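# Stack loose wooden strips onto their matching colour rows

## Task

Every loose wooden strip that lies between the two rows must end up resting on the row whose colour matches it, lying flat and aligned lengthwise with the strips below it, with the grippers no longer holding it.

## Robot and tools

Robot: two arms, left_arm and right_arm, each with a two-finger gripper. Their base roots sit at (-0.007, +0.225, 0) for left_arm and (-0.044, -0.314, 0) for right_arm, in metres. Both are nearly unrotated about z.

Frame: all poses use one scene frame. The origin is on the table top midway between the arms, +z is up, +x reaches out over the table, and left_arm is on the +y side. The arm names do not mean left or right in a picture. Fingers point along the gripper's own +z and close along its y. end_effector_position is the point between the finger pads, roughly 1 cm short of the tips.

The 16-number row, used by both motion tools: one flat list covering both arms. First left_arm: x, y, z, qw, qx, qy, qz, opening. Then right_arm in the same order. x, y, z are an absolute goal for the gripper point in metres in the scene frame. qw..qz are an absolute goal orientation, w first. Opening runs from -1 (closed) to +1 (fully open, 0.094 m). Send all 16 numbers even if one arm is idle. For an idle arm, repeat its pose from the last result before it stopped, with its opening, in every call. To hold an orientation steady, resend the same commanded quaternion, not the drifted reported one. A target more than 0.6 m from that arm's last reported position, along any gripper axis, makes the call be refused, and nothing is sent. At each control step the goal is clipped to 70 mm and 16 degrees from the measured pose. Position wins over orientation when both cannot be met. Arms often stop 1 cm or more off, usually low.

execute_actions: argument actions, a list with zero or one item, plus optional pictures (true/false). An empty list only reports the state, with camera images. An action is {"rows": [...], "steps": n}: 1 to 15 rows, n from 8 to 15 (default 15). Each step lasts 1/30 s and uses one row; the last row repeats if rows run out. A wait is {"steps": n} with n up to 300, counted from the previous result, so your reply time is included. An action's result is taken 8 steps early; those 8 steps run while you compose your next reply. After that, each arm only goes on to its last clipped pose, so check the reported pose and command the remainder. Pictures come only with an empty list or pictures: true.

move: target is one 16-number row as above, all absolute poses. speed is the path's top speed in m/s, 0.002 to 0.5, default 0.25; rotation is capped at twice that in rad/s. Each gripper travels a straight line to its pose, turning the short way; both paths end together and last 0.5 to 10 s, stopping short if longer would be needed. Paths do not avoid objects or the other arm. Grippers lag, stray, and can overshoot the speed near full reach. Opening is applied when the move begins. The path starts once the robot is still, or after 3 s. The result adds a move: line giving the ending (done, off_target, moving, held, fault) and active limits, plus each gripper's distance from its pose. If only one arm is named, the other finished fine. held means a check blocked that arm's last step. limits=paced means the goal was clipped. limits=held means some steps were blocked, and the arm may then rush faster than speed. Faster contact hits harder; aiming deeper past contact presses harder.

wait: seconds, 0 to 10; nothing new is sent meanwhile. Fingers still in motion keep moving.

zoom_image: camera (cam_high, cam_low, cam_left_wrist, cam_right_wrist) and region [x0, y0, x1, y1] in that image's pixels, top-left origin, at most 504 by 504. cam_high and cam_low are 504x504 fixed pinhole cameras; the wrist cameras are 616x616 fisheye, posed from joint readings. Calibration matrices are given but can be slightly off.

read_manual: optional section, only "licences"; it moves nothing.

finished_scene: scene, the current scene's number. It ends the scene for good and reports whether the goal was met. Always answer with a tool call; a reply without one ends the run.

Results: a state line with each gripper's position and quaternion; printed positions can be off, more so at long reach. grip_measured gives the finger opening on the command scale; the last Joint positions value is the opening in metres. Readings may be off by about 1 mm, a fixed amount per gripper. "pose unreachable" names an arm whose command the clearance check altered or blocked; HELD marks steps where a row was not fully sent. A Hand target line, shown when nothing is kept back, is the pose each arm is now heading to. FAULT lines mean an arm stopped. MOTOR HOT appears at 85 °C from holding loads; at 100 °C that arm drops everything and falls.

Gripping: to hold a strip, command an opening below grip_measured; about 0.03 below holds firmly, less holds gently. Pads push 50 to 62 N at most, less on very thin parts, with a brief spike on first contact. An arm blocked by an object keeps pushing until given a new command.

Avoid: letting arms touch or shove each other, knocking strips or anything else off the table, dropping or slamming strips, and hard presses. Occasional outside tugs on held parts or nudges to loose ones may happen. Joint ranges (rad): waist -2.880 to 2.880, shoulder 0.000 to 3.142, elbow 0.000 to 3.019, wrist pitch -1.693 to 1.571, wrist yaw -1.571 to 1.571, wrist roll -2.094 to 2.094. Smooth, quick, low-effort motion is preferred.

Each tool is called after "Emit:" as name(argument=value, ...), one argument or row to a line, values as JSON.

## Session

Emit:
execute_actions(
  actions=[],
)

Scene clock: 0.00 s of 6000.00 s.
left_arm: end_effector_position=(+0.6885, +0.6431, +0.3938) grip_measured=+1.000 end_effector_quat_wxyz=(+0.585, +0.126, +0.789, -0.140) | right_arm: end_effector_position=(+0.0737, -0.7048, +0.3627) grip_measured=+1.000 end_effector_quat_wxyz=(+0.629, +0.143, +0.691, -0.326)
Joint positions: left_arm=[ 0.542  2.161  2.357 -0.778  1.044  0.441  0.094] | right_arm=[-1.732  0.911  0.62   0.297 -0.943 -0.269  0.094]
Joint velocities: left_arm=[-0.005  0.005 -0.002 -0.002  0.007 -0.022  0.   ] | right_arm=[ 0.005 -0.005  0.002  0.002 -0.081 -0.081  0.   ]
Motor temperatures (°C, as the motors report them): left_arm=[32 32 33 33 33 30] | right_arm=[31 33 32 30 33 29]
Hand target (left_arm): +0.691, +0.645, +0.400; +0.590, +0.131, +0.786, -0.134
Hand target (right_arm): +0.074, -0.708, +0.376; +0.630, +0.134, +0.687, -0.335
camera_calibration (this result's frames):
cam_left_wrist: T_world_to_cam=[[-0.361308, -0.930585, 0.0588993, 0.825452], [-0.749821, 0.252415, -0.611601, 0.597971], [0.554279, -0.26514, -0.788971, 0.219829], [0, 0, 0, 1]] pos_world=[0.624767, 0.675501, 0.49054]
cam_right_wrist: T_world_to_cam=[[-0.617287, -0.743967, 0.25587, -0.574457], [-0.576101, 0.205957, -0.791005, 0.477426], [0.535784, -0.635684, -0.555735, -0.163672], [0, 0, 0, 1]] pos_world=[0.00813335, -0.62975, 0.433675]

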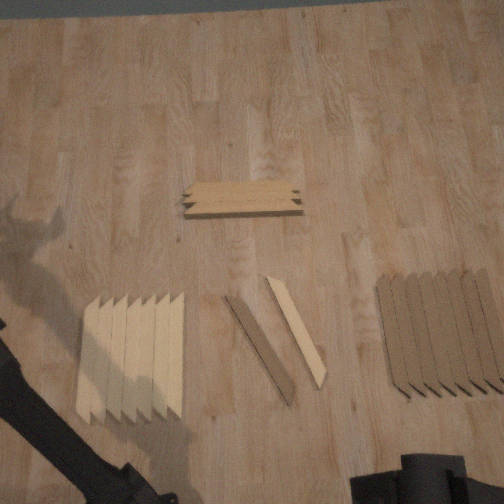

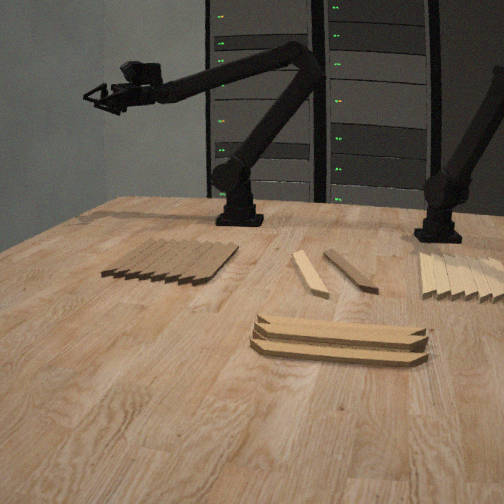

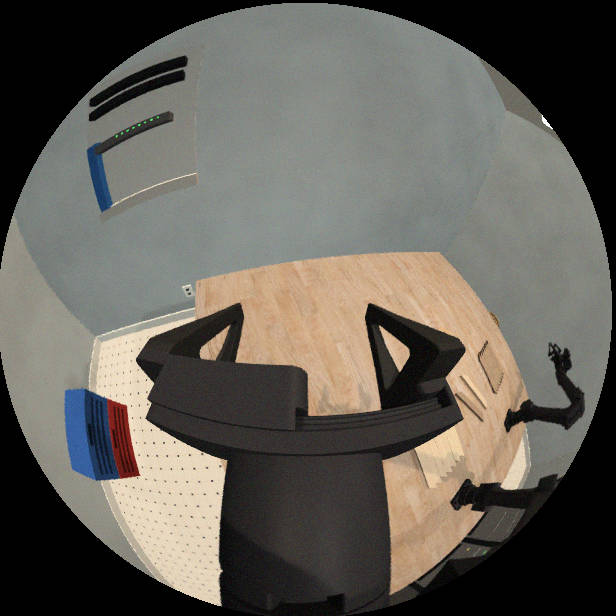

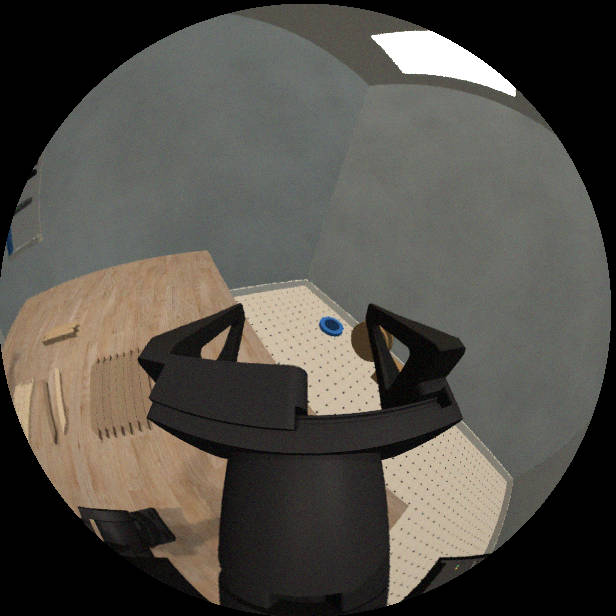

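Emit:
move(
  target=[0.4,0.4,0.2,0,-0.1,1,0,0.4,0.25,-0.35,0.2,0,-0.1,1,0,0.4],
  speed=0.4,
)

Emit:
move(
  target=[0.34,0.27,0.1,0,-0.184,0.983,0,0.4,0.312,0,0.06,0,-0.228,0.974,0,0.4],
  speed=0.4,
)

Emit:
move(
  target=[0.34,0.27,0.1,0,-0.184,0.983,0,0.4,0.315,0.003,0.028,0,-0.228,0.974,0,0.4],
  speed=0.1,
)

Scene clock: 3.13 s of 6000.00 s.
left_arm: end_effector_position=(+0.4175, +0.3999, +0.1960) grip_measured=+0.402 end_effector_quat_wxyz=(+0.007, -0.091, +0.996, -0.012) | right_arm: end_effector_position=(+0.2369, -0.3493, +0.1767) grip_measured=+0.403 end_effector_quat_wxyz=(-0.025, -0.111, +0.993, +0.001)
Joint positions: left_arm=[ 0.218  1.55   1.369 -1.384  0.027  0.219  0.066] | right_arm=[-0.227  1.131  0.921 -1.41   0.01  -0.341  0.066]
Joint velocities: left_arm=[ 0.005 -0.005  0.007  0.017 -0.007 -0.037 -0.   ] | right_arm=[-0.005 -0.005  0.022 -0.022 -0.037  0.095 -0.002]
Motor temperatures (°C, as the motors report them): left_arm=[32 33 34 33 33 30] | right_arm=[31 33 34 30 33 29]
Hand target (left_arm): +0.411, +0.397, +0.196; -0.002, -0.096, +0.995, -0.013
Hand target (right_arm): +0.251, -0.348, +0.199; -0.000, -0.108, +0.994, -0.004
Off the commanded pose (left_arm): 0.018 m, 2 deg.
Off the commanded pose (right_arm): 0.027 m, 3 deg.
Kept back: nothing.
move: off_target (left_arm, right_arm)
camera_calibration (this result's frames):
cam_left_wrist: T_world_to_cam=[[0.168477, -0.985502, 0.0200485, 0.321243], [-0.804934, -0.125812, 0.579872, 0.275917], [-0.568943, -0.113833, -0.814461, 0.562986], [0, 0, 0, 1]] pos_world=[0.488279, 0.415386, 0.292093]
cam_right_wrist: T_world_to_cam=[[0.206332, -0.978475, 0.0037627, -0.394154], [-0.767945, -0.159552, 0.620325, 0.019549], [-0.606372, -0.130883, -0.784336, 0.358799], [0, 0, 0, 1]] pos_world=[0.313905, -0.33559, 0.270775]

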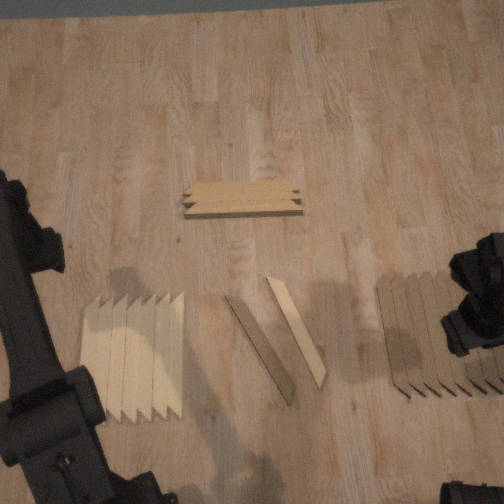

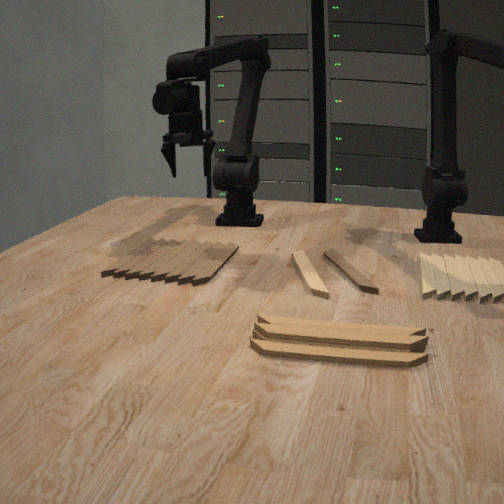

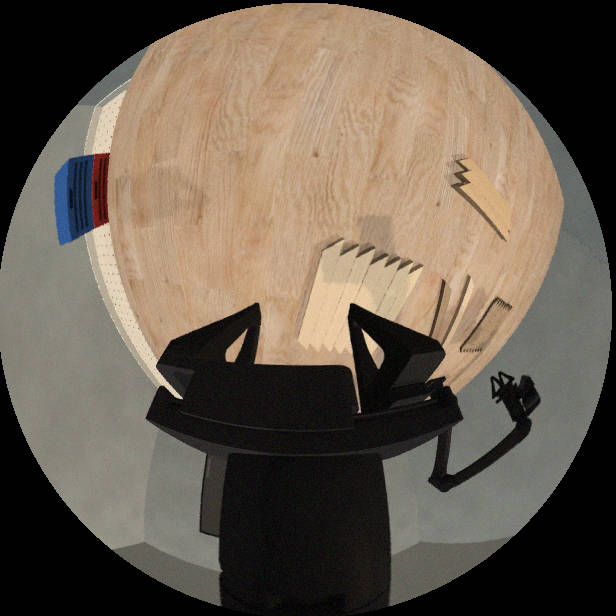

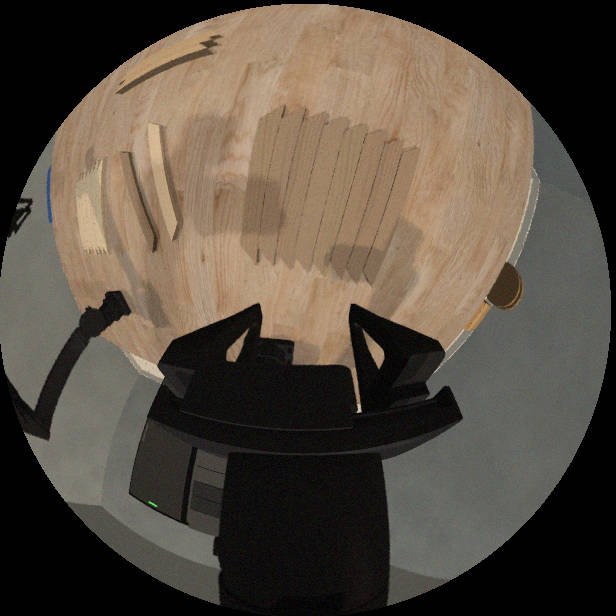

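Scene clock: 4.70 s of 6000.00 s.
left_arm: end_effector_position=(+0.3418, +0.2661, +0.0998) grip_measured=+0.402 end_effector_quat_wxyz=(-0.011, -0.179, +0.984, -0.005) | right_arm: end_effector_position=(+0.2939, -0.0116, +0.0453) grip_measured=+0.403 end_effector_quat_wxyz=(-0.017, -0.235, +0.972, -0.010)
Joint positions: left_arm=[-0.06   1.373  0.913 -1.131  0.012 -0.236  0.066] | right_arm=[ 0.622  1.708  1.14  -1.042  0.001  0.256  0.066]
Joint velocities: left_arm=[-0.015 -0.015 -0.012 -0.007  0.007  0.037  0.   ] | right_arm=[-0.005  0.005  0.002  0.002 -0.037 -0.007  0.   ]
Motor temperatures (°C, as the motors report them): left_arm=[32 33 34 33 33 30] | right_arm=[31 33 34 30 33 29]
Hand target (left_arm): +0.344, +0.266, +0.100; -0.001, -0.184, +0.983, -0.004
Hand target (right_arm): +0.310, +0.001, +0.059; +0.005, -0.228, +0.974, -0.000
Off the commanded pose (left_arm): 0.004 m, 1 deg.
Off the commanded pose (right_arm): 0.026 m, 2 deg.
Kept back: nothing.
move: off_target (right_arm)
camera_calibration (this result's frames):
cam_left_wrist: T_world_to_cam=[[0.340048, -0.940405, 0.00238936, 0.135252], [-0.747281, -0.268671, 0.607773, 0.269484], [-0.57091, -0.208457, -0.794108, 0.450133], [0, 0, 0, 1]] pos_world=[0.412373, 0.293428, 0.193346]
cam_right_wrist: T_world_to_cam=[[0.444179, -0.895675, 0.021716, -0.144686], [-0.716008, -0.340302, 0.60953, 0.181792], [-0.538551, -0.28629, -0.792465, 0.313194], [0, 0, 0, 1]] pos_world=[0.363103, 0.0219368, 0.14053]

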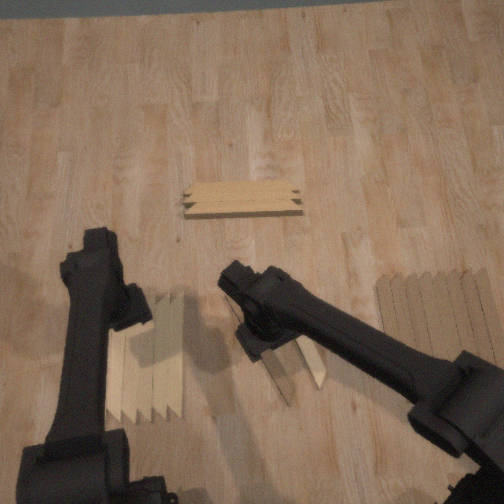

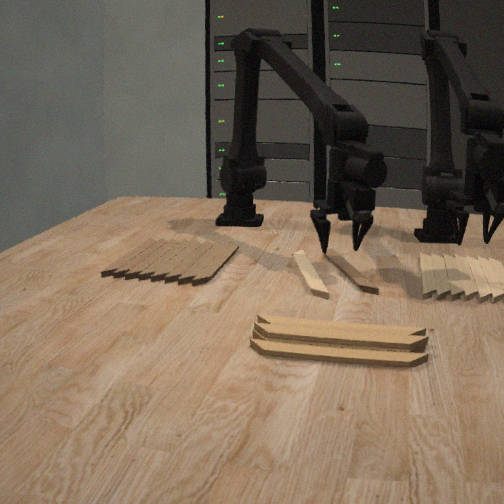

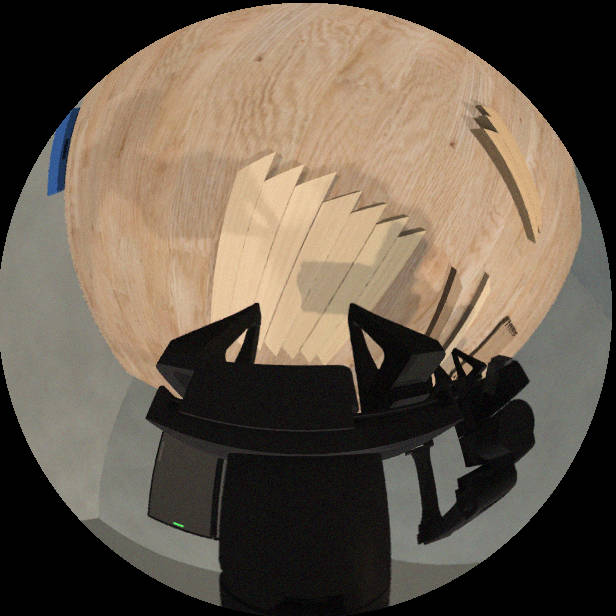

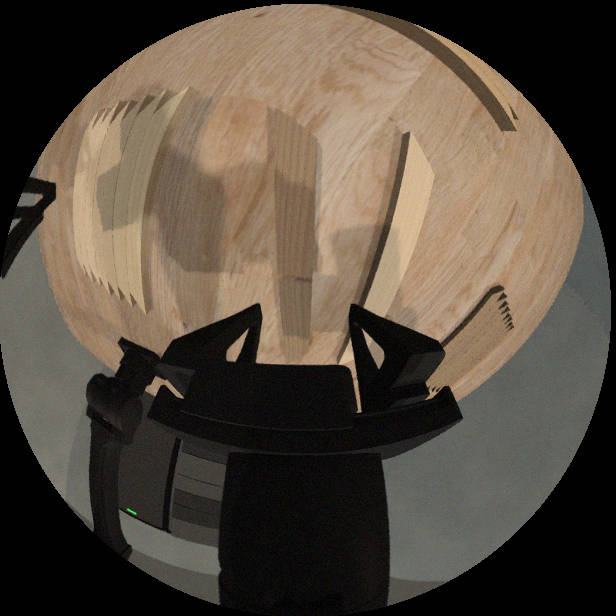

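Scene clock: 5.53 s of 6000.00 s.
left_arm: end_effector_position=(+0.3420, +0.2677, +0.1037) grip_measured=+0.402 end_effector_quat_wxyz=(-0.004, -0.179, +0.984, -0.001) | right_arm: end_effector_position=(+0.3005, -0.0057, +0.0234) grip_measured=+0.403 end_effector_quat_wxyz=(-0.014, -0.235, +0.972, -0.008)
Joint positions: left_arm=[-0.06   1.361  0.913 -1.131  0.003 -0.236  0.066] | right_arm=[ 0.622  1.757  1.14  -0.987  0.001  0.256  0.066]
Joint velocities: left_arm=[-0.005 -0.005 -0.017  0.002  0.022  0.022 -0.001] | right_arm=[-0.005 -0.015 -0.007  0.002  0.037 -0.051 -0.002]
Motor temperatures (°C, as the motors report them): left_arm=[32 33 34 33 33 30] | right_arm=[31 33 34 30 33 29]
Hand target (left_arm): +0.340, +0.270, +0.100; -0.000, -0.184, +0.983, +0.000
Hand target (right_arm): +0.314, +0.003, +0.028; -0.000, -0.228, +0.974, -0.000
Off the commanded pose (left_arm): 0.005 m, 1 deg.
Off the commanded pose (right_arm): 0.018 m, 2 deg.
Kept back: nothing.
move: off_target (right_arm)
camera_calibration (this result's frames):
cam_left_wrist: T_world_to_cam=[[0.33993, -0.940442, -0.00392545, 0.137407], [-0.753703, -0.274924, 0.596949, 0.272653], [-0.562475, -0.199962, -0.80227, 0.449321], [0, 0, 0, 1]] pos_world=[0.411523, 0.29403, 0.198256]
cam_right_wrist: T_world_to_cam=[[0.44409, -0.895755, 0.0201893, -0.141809], [-0.718597, -0.342621, 0.605169, 0.202703], [-0.535166, -0.283258, -0.795841, 0.300072], [0, 0, 0, 1]] pos_world=[0.369226, 0.0274215, 0.119003]

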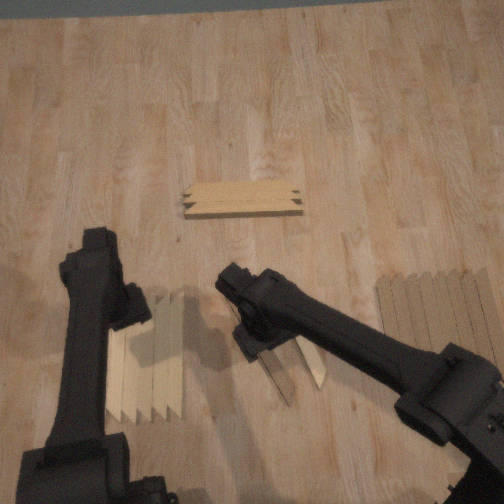

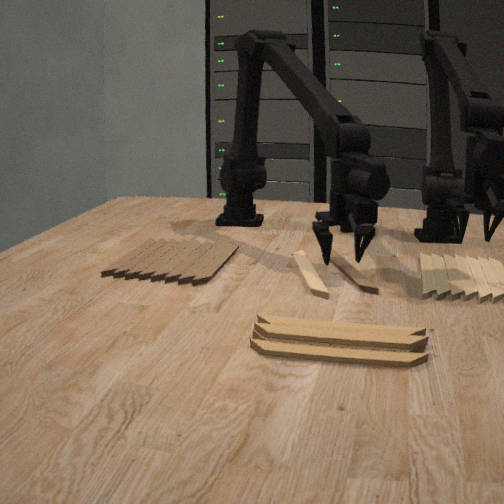

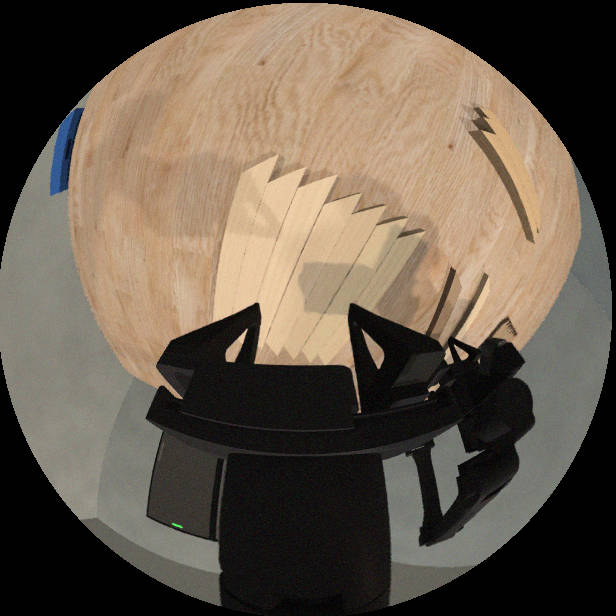

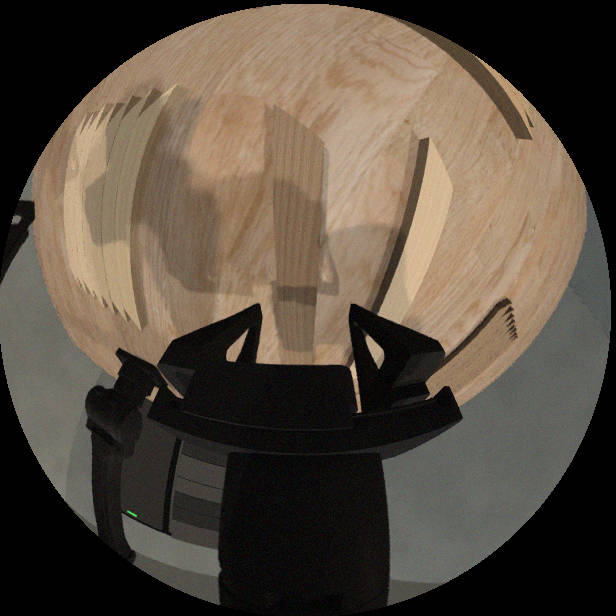

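Emit:
move(
  target=[0.34,0.27,0.1,0,-0.184,0.983,0,0.4,0.315,0.008,0.005,0,-0.228,0.974,0,0.4],
  speed=0.05,
)

Emit:
move(
  target=[0.34,0.27,0.1,0,-0.184,0.983,0,0.4,0.315,0.008,0.005,0,-0.228,0.974,0,-0.5],
)

Emit:
move(
  target=[0.34,0.22,0.1,0,-0.184,0.983,0,0.4,0.315,0,0.075,0,-0.228,0.974,0,-0.5],
)

Emit:
move(
  target=[0.35,-0.078,0.065,0,-0.184,0.983,0,0.4,0.297,-0.38,0.06,0,-0.005,1,0,-0.5],
  speed=0.3,
)

Emit:
move(
  target=[0.35,-0.078,0.03,0,-0.184,0.983,0,0.4,0.297,-0.38,0.028,0,-0.005,1,0,-0.5],
  speed=0.06,
)

Emit:
zoom_image(
  camera="cam_right_wrist",
  region=[150, 60, 470, 380],
)

Scene clock: 6.80 s of 6000.00 s.
left_arm: end_effector_position=(+0.3420, +0.2677, +0.1037) grip_measured=+0.402 end_effector_quat_wxyz=(-0.004, -0.179, +0.984, -0.001) | right_arm: end_effector_position=(+0.3071, +0.0004, +0.0059) grip_measured=+0.402 end_effector_quat_wxyz=(-0.007, -0.234, +0.972, -0.004)
Joint positions: left_arm=[-0.06   1.361  0.913 -1.131  0.003 -0.236  0.066] | right_arm=[ 0.622  1.796  1.14  -0.932  0.001  0.259  0.066]
Joint velocities: left_arm=[-0.005 -0.005  0.007 -0.002 -0.007 -0.037  0.001] | right_arm=[-0.015 -0.015 -0.007 -0.007  0.007 -0.022  0.001]
Motor temperatures (°C, as the motors report them): left_arm=[32 33 34 33 33 30] | right_arm=[31 33 34 30 33 29]
Hand target (left_arm): +0.340, +0.270, +0.100; -0.000, -0.184, +0.983, +0.000
Hand target (right_arm): +0.315, +0.008, +0.005; +0.000, -0.228, +0.974, +0.000
Off the commanded pose (left_arm): 0.005 m, 1 deg.
Off the commanded pose (right_arm): 0.011 m, 1 deg.
Kept back: nothing.
move: off_target (right_arm)
camera_calibration (this result's frames):
cam_left_wrist: T_world_to_cam=[[0.33993, -0.940442, -0.00392545, 0.137407], [-0.753703, -0.274924, 0.596949, 0.272653], [-0.562475, -0.199962, -0.80227, 0.449321], [0, 0, 0, 1]] pos_world=[0.411523, 0.29403, 0.198256]
cam_right_wrist: T_world_to_cam=[[0.441132, -0.897309, 0.0154894, -0.138044], [-0.72685, -0.347102, 0.59263, 0.222783], [-0.526395, -0.272686, -0.805326, 0.288817], [0, 0, 0, 1]] pos_world=[0.374857, 0.0322164, 0.102702]

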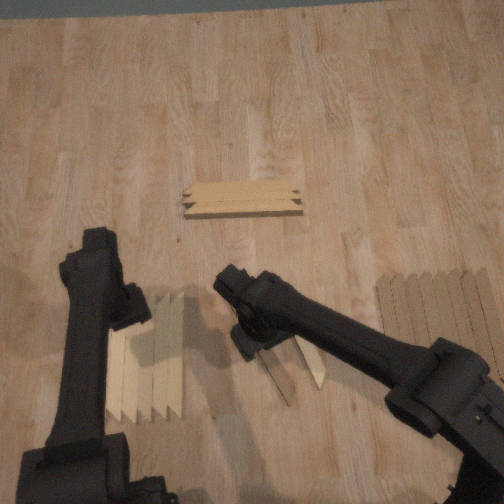

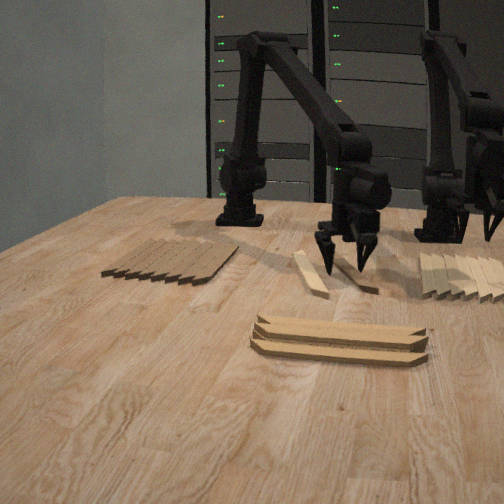

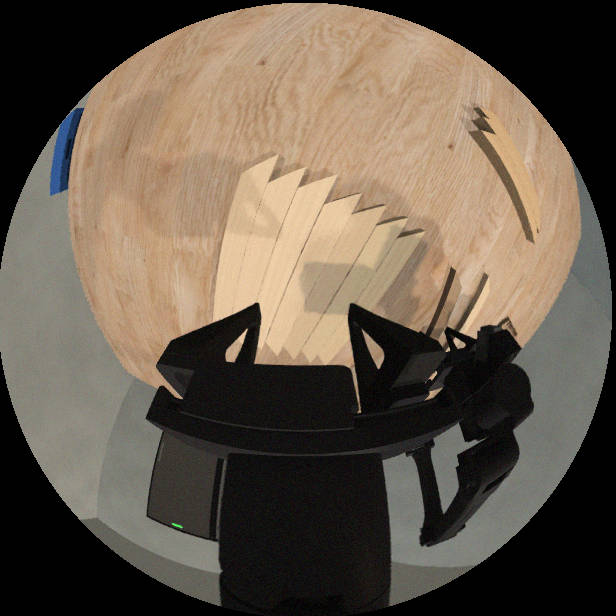

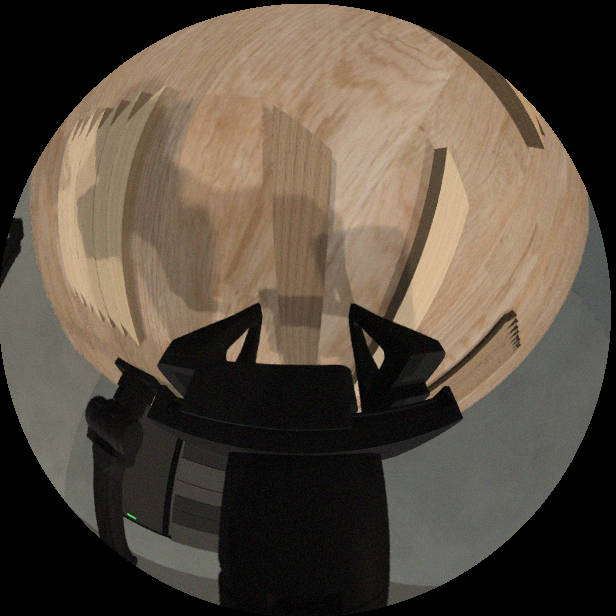

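Scene clock: 7.50 s of 6000.00 s.
left_arm: end_effector_position=(+0.3420, +0.2677, +0.1037) grip_measured=+0.402 end_effector_quat_wxyz=(-0.004, -0.179, +0.984, -0.001) | right_arm: end_effector_position=(+0.3072, +0.0003, +0.0059) grip_measured=-0.449 end_effector_quat_wxyz=(-0.007, -0.234, +0.972, -0.005)
Joint positions: left_arm=[-0.06   1.361  0.913 -1.131  0.003 -0.236  0.066] | right_arm=[ 0.622  1.796  1.14  -0.932  0.002  0.259  0.026]
Joint velocities: left_arm=[-0.005 -0.015 -0.007 -0.017  0.066 -0.066  0.001] | right_arm=[ 0.005  0.005 -0.002  0.007 -0.022  0.022  0.   ]
Motor temperatures (°C, as the motors report them): left_arm=[32 33 34 33 33 30] | right_arm=[31 33 34 30 33 29]
Hand target (left_arm): +0.340, +0.270, +0.100; -0.000, -0.184, +0.983, +0.000
Hand target (right_arm): +0.315, +0.008, +0.005; +0.000, -0.228, +0.974, -0.000
Off the commanded pose (left_arm): 0.005 m, 1 deg.
Off the commanded pose (right_arm): 0.011 m, 1 deg.
Kept back: nothing.
move: off_target (right_arm)
camera_calibration (this result's frames):
cam_left_wrist: T_world_to_cam=[[0.33993, -0.940442, -0.00392545, 0.137407], [-0.753703, -0.274924, 0.596949, 0.272653], [-0.562475, -0.199962, -0.80227, 0.449321], [0, 0, 0, 1]] pos_world=[0.411523, 0.29403, 0.198256]
cam_right_wrist: T_world_to_cam=[[0.441135, -0.897294, 0.0162238, -0.138176], [-0.727147, -0.346774, 0.592457, 0.222905], [-0.525982, -0.273151, -0.805439, 0.28871], [0, 0, 0, 1]] pos_world=[0.374895, 0.0321746, 0.102719]

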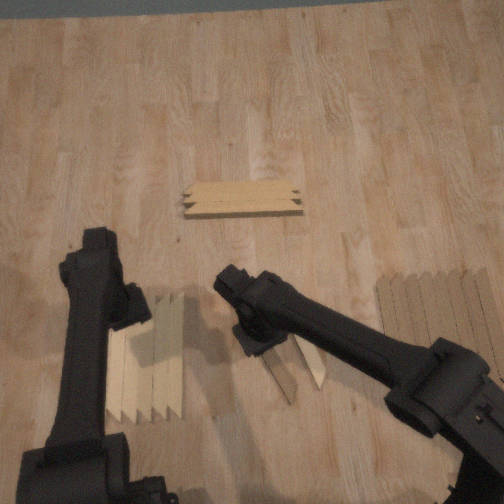

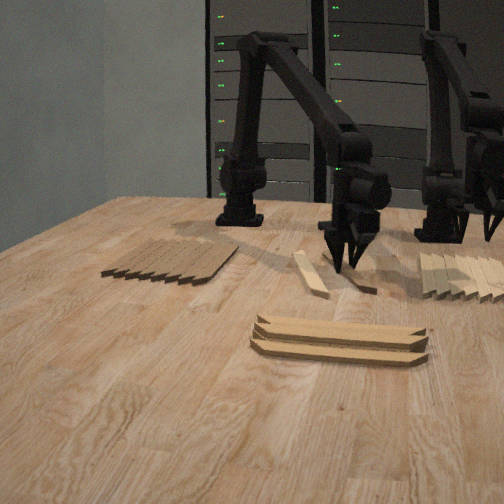

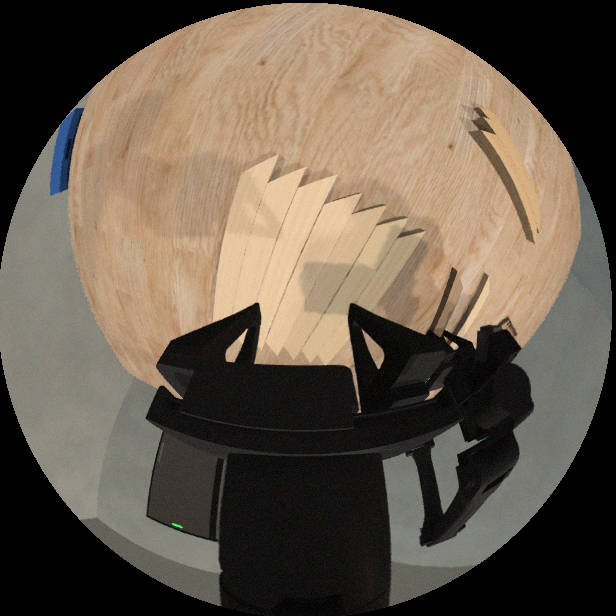

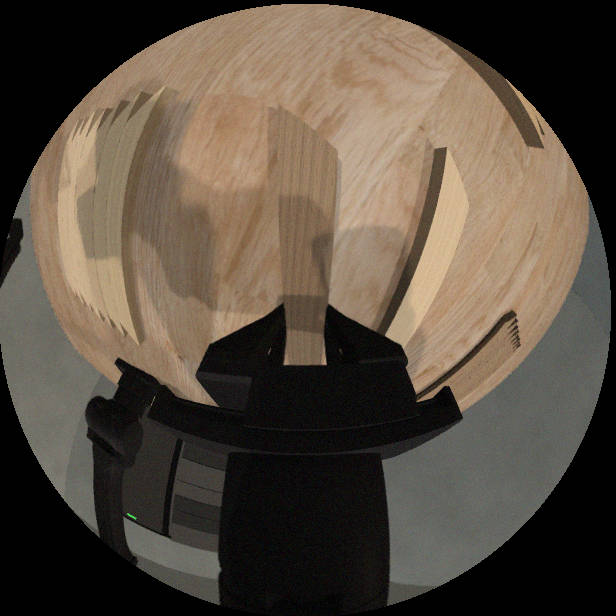

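Scene clock: 8.40 s of 6000.00 s.
left_arm: end_effector_position=(+0.3410, +0.2187, +0.1019) grip_measured=+0.402 end_effector_quat_wxyz=(-0.007, -0.178, +0.984, -0.000) | right_arm: end_effector_position=(+0.3009, -0.0054, +0.0632) grip_measured=-0.449 end_effector_quat_wxyz=(-0.010, -0.234, +0.972, -0.007)
Joint positions: left_arm=[-0.2    1.358  0.904 -1.131  0.003 -0.374  0.066] | right_arm=[ 0.622  1.696  1.18  -1.078  0.002  0.259  0.026]
Joint velocities: left_arm=[ 0.005  0.005 -0.002 -0.007  0.051 -0.037  0.   ] | right_arm=[ 0.005 -0.024 -0.017 -0.007 -0.037  0.007 -0.   ]
Motor temperatures (°C, as the motors report them): left_arm=[32 33 34 33 33 30] | right_arm=[31 33 34 30 33 29]
Hand target (left_arm): +0.341, +0.219, +0.100; -0.001, -0.184, +0.983, -0.002
Hand target (right_arm): +0.315, +0.000, +0.075; +0.000, -0.228, +0.974, -0.000
Off the commanded pose (left_arm): 0.003 m, 1 deg.
Off the commanded pose (right_arm): 0.019 m, 2 deg.
Kept back: nothing.
move: off_target (right_arm)
camera_calibration (this result's frames):
cam_left_wrist: T_world_to_cam=[[0.337739, -0.941214, -0.00693876, 0.0928177], [-0.751083, -0.273942, 0.600692, 0.257969], [-0.56728, -0.197666, -0.799451, 0.438408], [0, 0, 0, 1]] pos_world=[0.411108, 0.244688, 0.19617]
cam_right_wrist: T_world_to_cam=[[0.441239, -0.897201, 0.0183869, -0.141576], [-0.723593, -0.343591, 0.59863, 0.180947], [-0.530775, -0.277443, -0.800814, 0.331058], [0, 0, 0, 1]] pos_world=[0.369118, 0.0269997, 0.159399]

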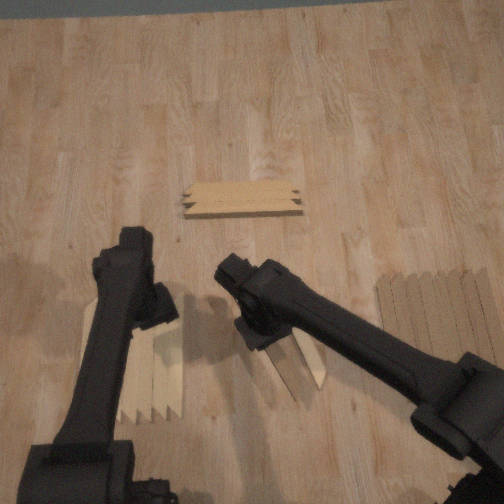

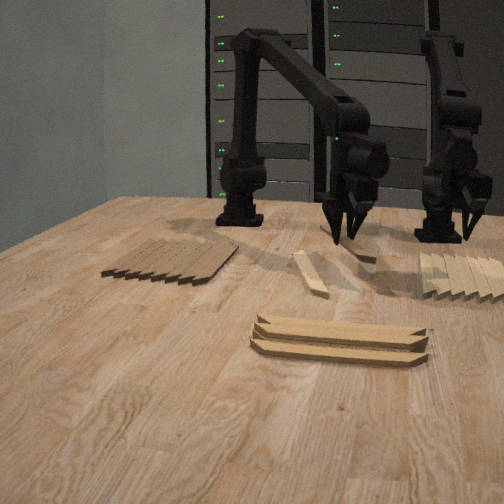

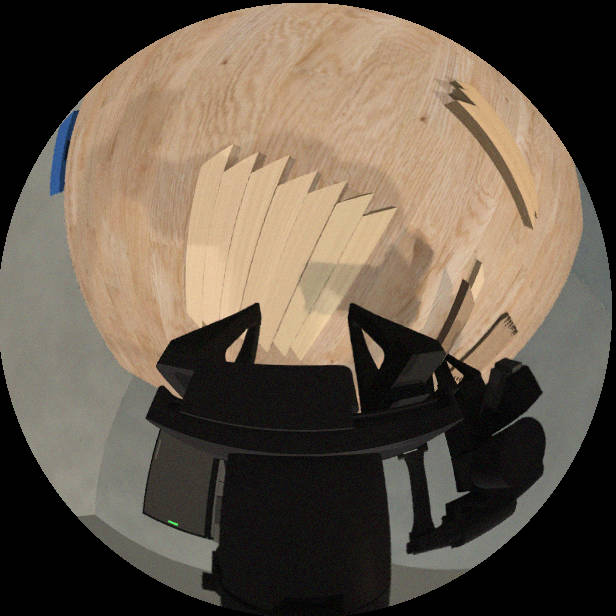

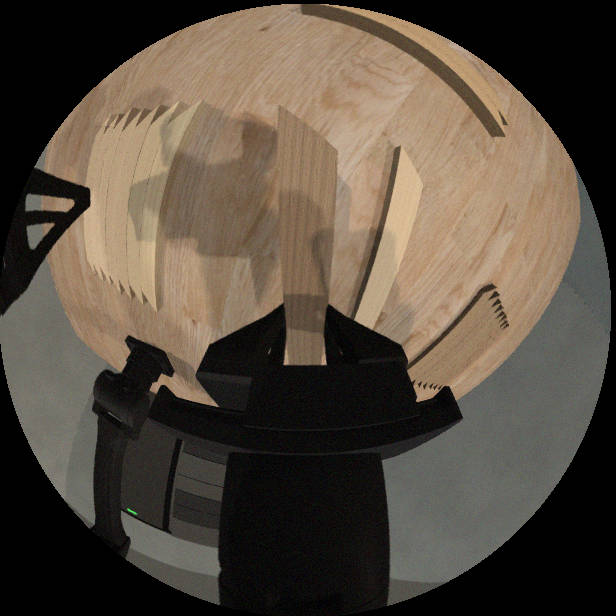

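Scene clock: 10.27 s of 6000.00 s.
left_arm: end_effector_position=(+0.3326, -0.0705, +0.0547) grip_measured=+0.402 end_effector_quat_wxyz=(-0.023, -0.176, +0.984, +0.011) | right_arm: end_effector_position=(+0.2916, -0.3812, +0.0616) grip_measured=-0.449 end_effector_quat_wxyz=(-0.011, +0.004, +1.000, -0.001)
Joint positions: left_arm=[-0.891  1.691  1.147 -1.071  0.021 -1.061  0.066] | right_arm=[-0.303  1.408  0.833 -1.017  0.006 -0.186  0.026]
Joint velocities: left_arm=[ 0.005  0.005  0.012 -0.017  0.051 -0.022 -0.002] | right_arm=[ 0.005 -0.005  0.022  0.002 -0.022 -0.022 -0.   ]
Motor temperatures (°C, as the motors report them): left_arm=[32 33 35 33 33 30] | right_arm=[31 33 34 30 33 29]
Hand target (left_arm): +0.351, -0.083, +0.065; -0.007, -0.184, +0.983, -0.007
Hand target (right_arm): +0.297, -0.381, +0.061; -0.005, -0.005, +1.000, -0.001
Off the commanded pose (left_arm): 0.022 m, 3 deg.
Off the commanded pose (right_arm): 0.006 m, 2 deg.
Kept back: nothing.
move: off_target (left_arm)
camera_calibration (this result's frames):
cam_left_wrist: T_world_to_cam=[[0.334095, -0.941943, -0.0335428, -0.174235], [-0.73081, -0.281355, 0.621897, 0.19237], [-0.595228, -0.183259, -0.782381, 0.348168], [0, 0, 0, 1]] pos_world=[0.406037, -0.0461904, 0.146922]
cam_right_wrist: T_world_to_cam=[[-0.0236412, -0.999649, 0.0119207, -0.377725], [-0.801151, 0.0260767, 0.597894, 0.209663], [-0.597995, 0.00458468, -0.801487, 0.34782], [0, 0, 0, 1]] pos_world=[0.367036, -0.384655, 0.15792]

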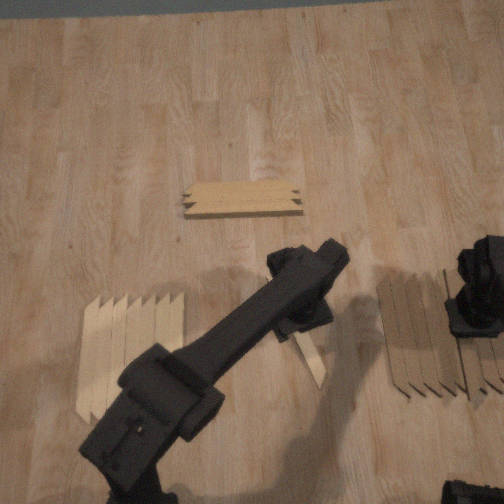

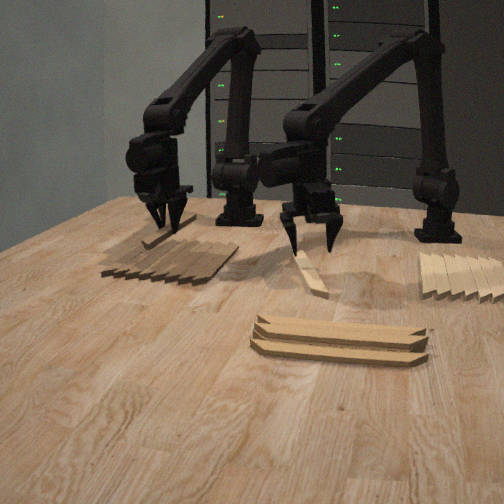

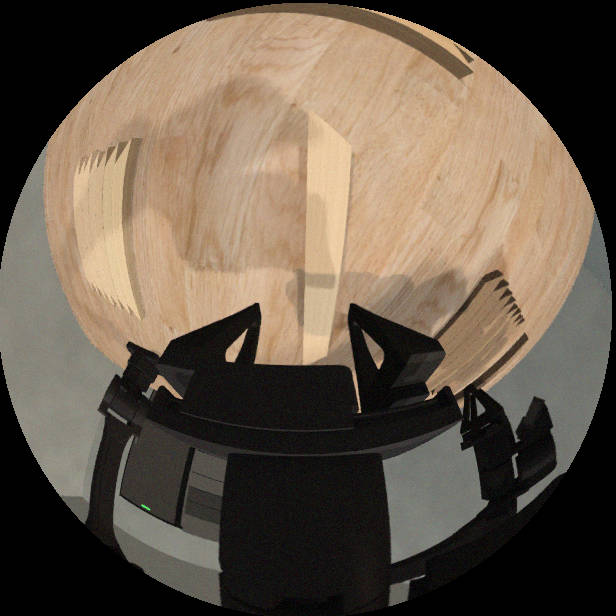

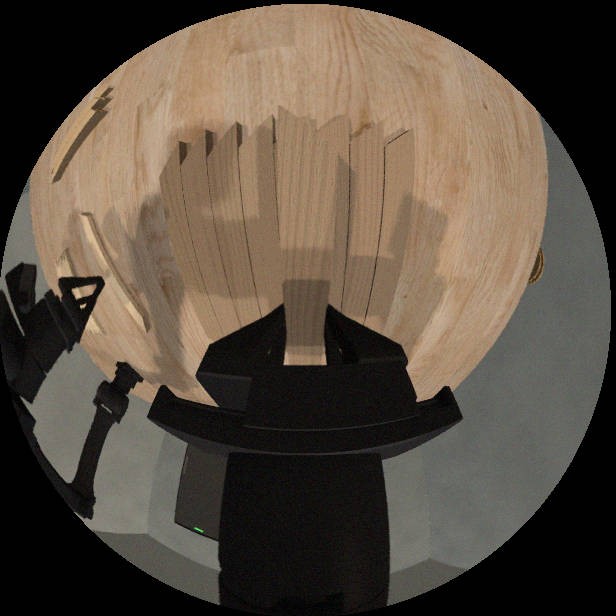

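Scene clock: 11.17 s of 6000.00 s.
left_arm: end_effector_position=(+0.3477, -0.0793, +0.0381) grip_measured=+0.402 end_effector_quat_wxyz=(-0.001, -0.177, +0.984, -0.001) | right_arm: end_effector_position=(+0.2974, -0.3821, +0.0331) grip_measured=-0.449 end_effector_quat_wxyz=(+0.001, +0.003, +1.000, -0.002)
Joint positions: left_arm=[-0.891  1.728  1.147 -0.988  0.003 -1.063  0.066] | right_arm=[-0.303  1.459  0.795 -0.904  0.004 -0.188  0.026]
Joint velocities: left_arm=[ 0.005  0.005  0.007  0.002 -0.022 -0.007 -0.002] | right_arm=[ 0.005  0.005  0.002 -0.002 -0.022 -0.007 -0.001]
Motor temperatures (°C, as the motors report them): left_arm=[32 33 35 33 33 30] | right_arm=[31 33 34 30 33 29]
Hand target (left_arm): +0.350, -0.078, +0.030; +0.000, -0.184, +0.983, +0.000
Hand target (right_arm): +0.296, -0.380, +0.028; +0.000, -0.005, +1.000, -0.000
Off the commanded pose (left_arm): 0.008 m, 1 deg.
Off the commanded pose (right_arm): 0.006 m, 1 deg.
Kept back: nothing.
move: done
camera_calibration (this result's frames):
cam_left_wrist: T_world_to_cam=[[0.335639, -0.941986, -0.00302183, -0.189847], [-0.758945, -0.272318, 0.591477, 0.222994], [-0.557986, -0.19623, -0.806316, 0.329448], [0, 0, 0, 1]] pos_world=[0.416788, -0.0534607, 0.133169]
cam_right_wrist: T_world_to_cam=[[-0.0216829, -0.99966, 0.0145063, -0.378794], [-0.81525, 0.0260781, 0.578522, 0.23619], [-0.578703, 0.000717748, -0.815538, 0.321702], [0, 0, 0, 1]] pos_world=[0.37051, -0.385055, 0.131214]

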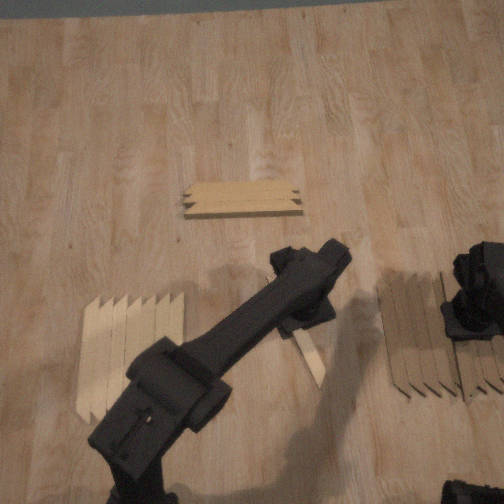

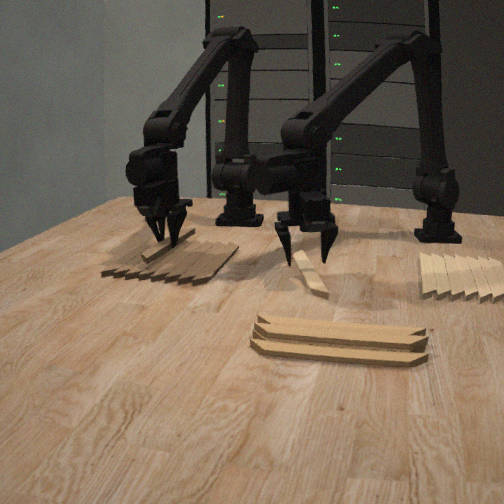

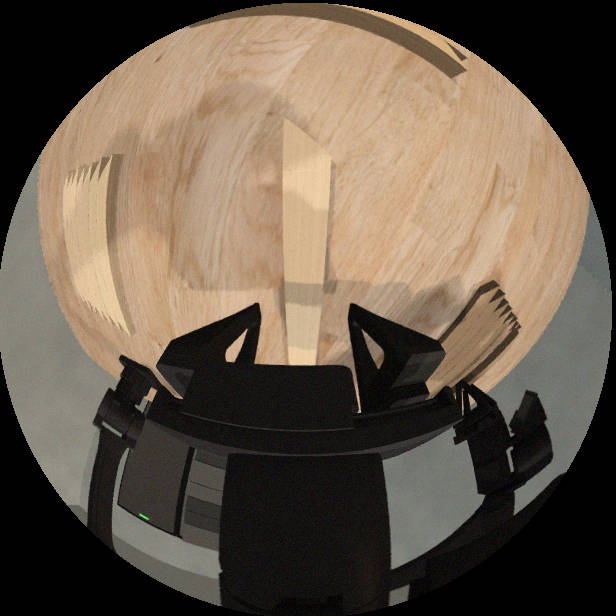

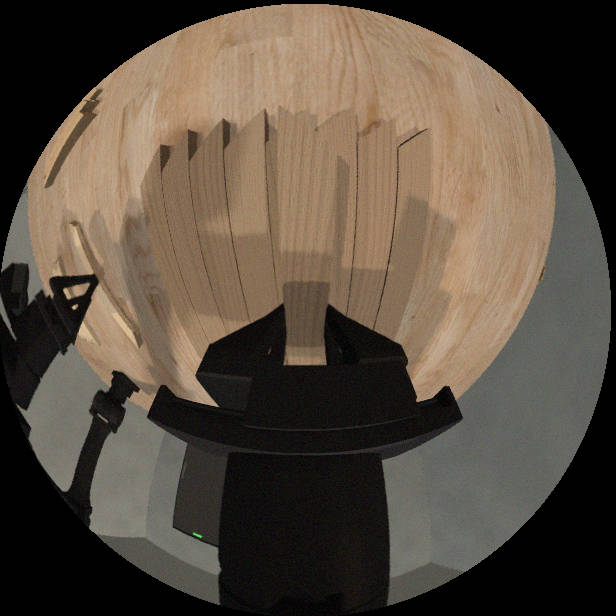

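Region (150, 60, 470, 380) of cam_right_wrist's 616x616 image, scaled by 1.575, with more detail than that image has.

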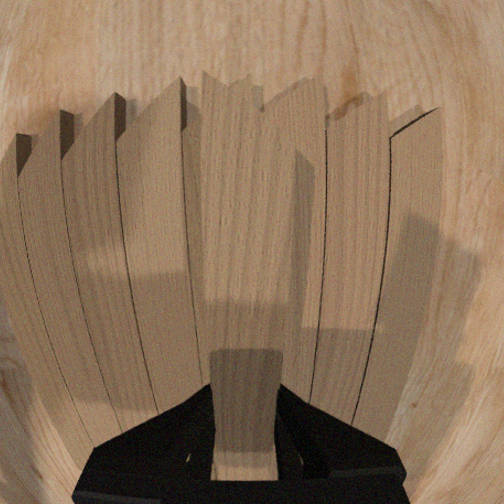

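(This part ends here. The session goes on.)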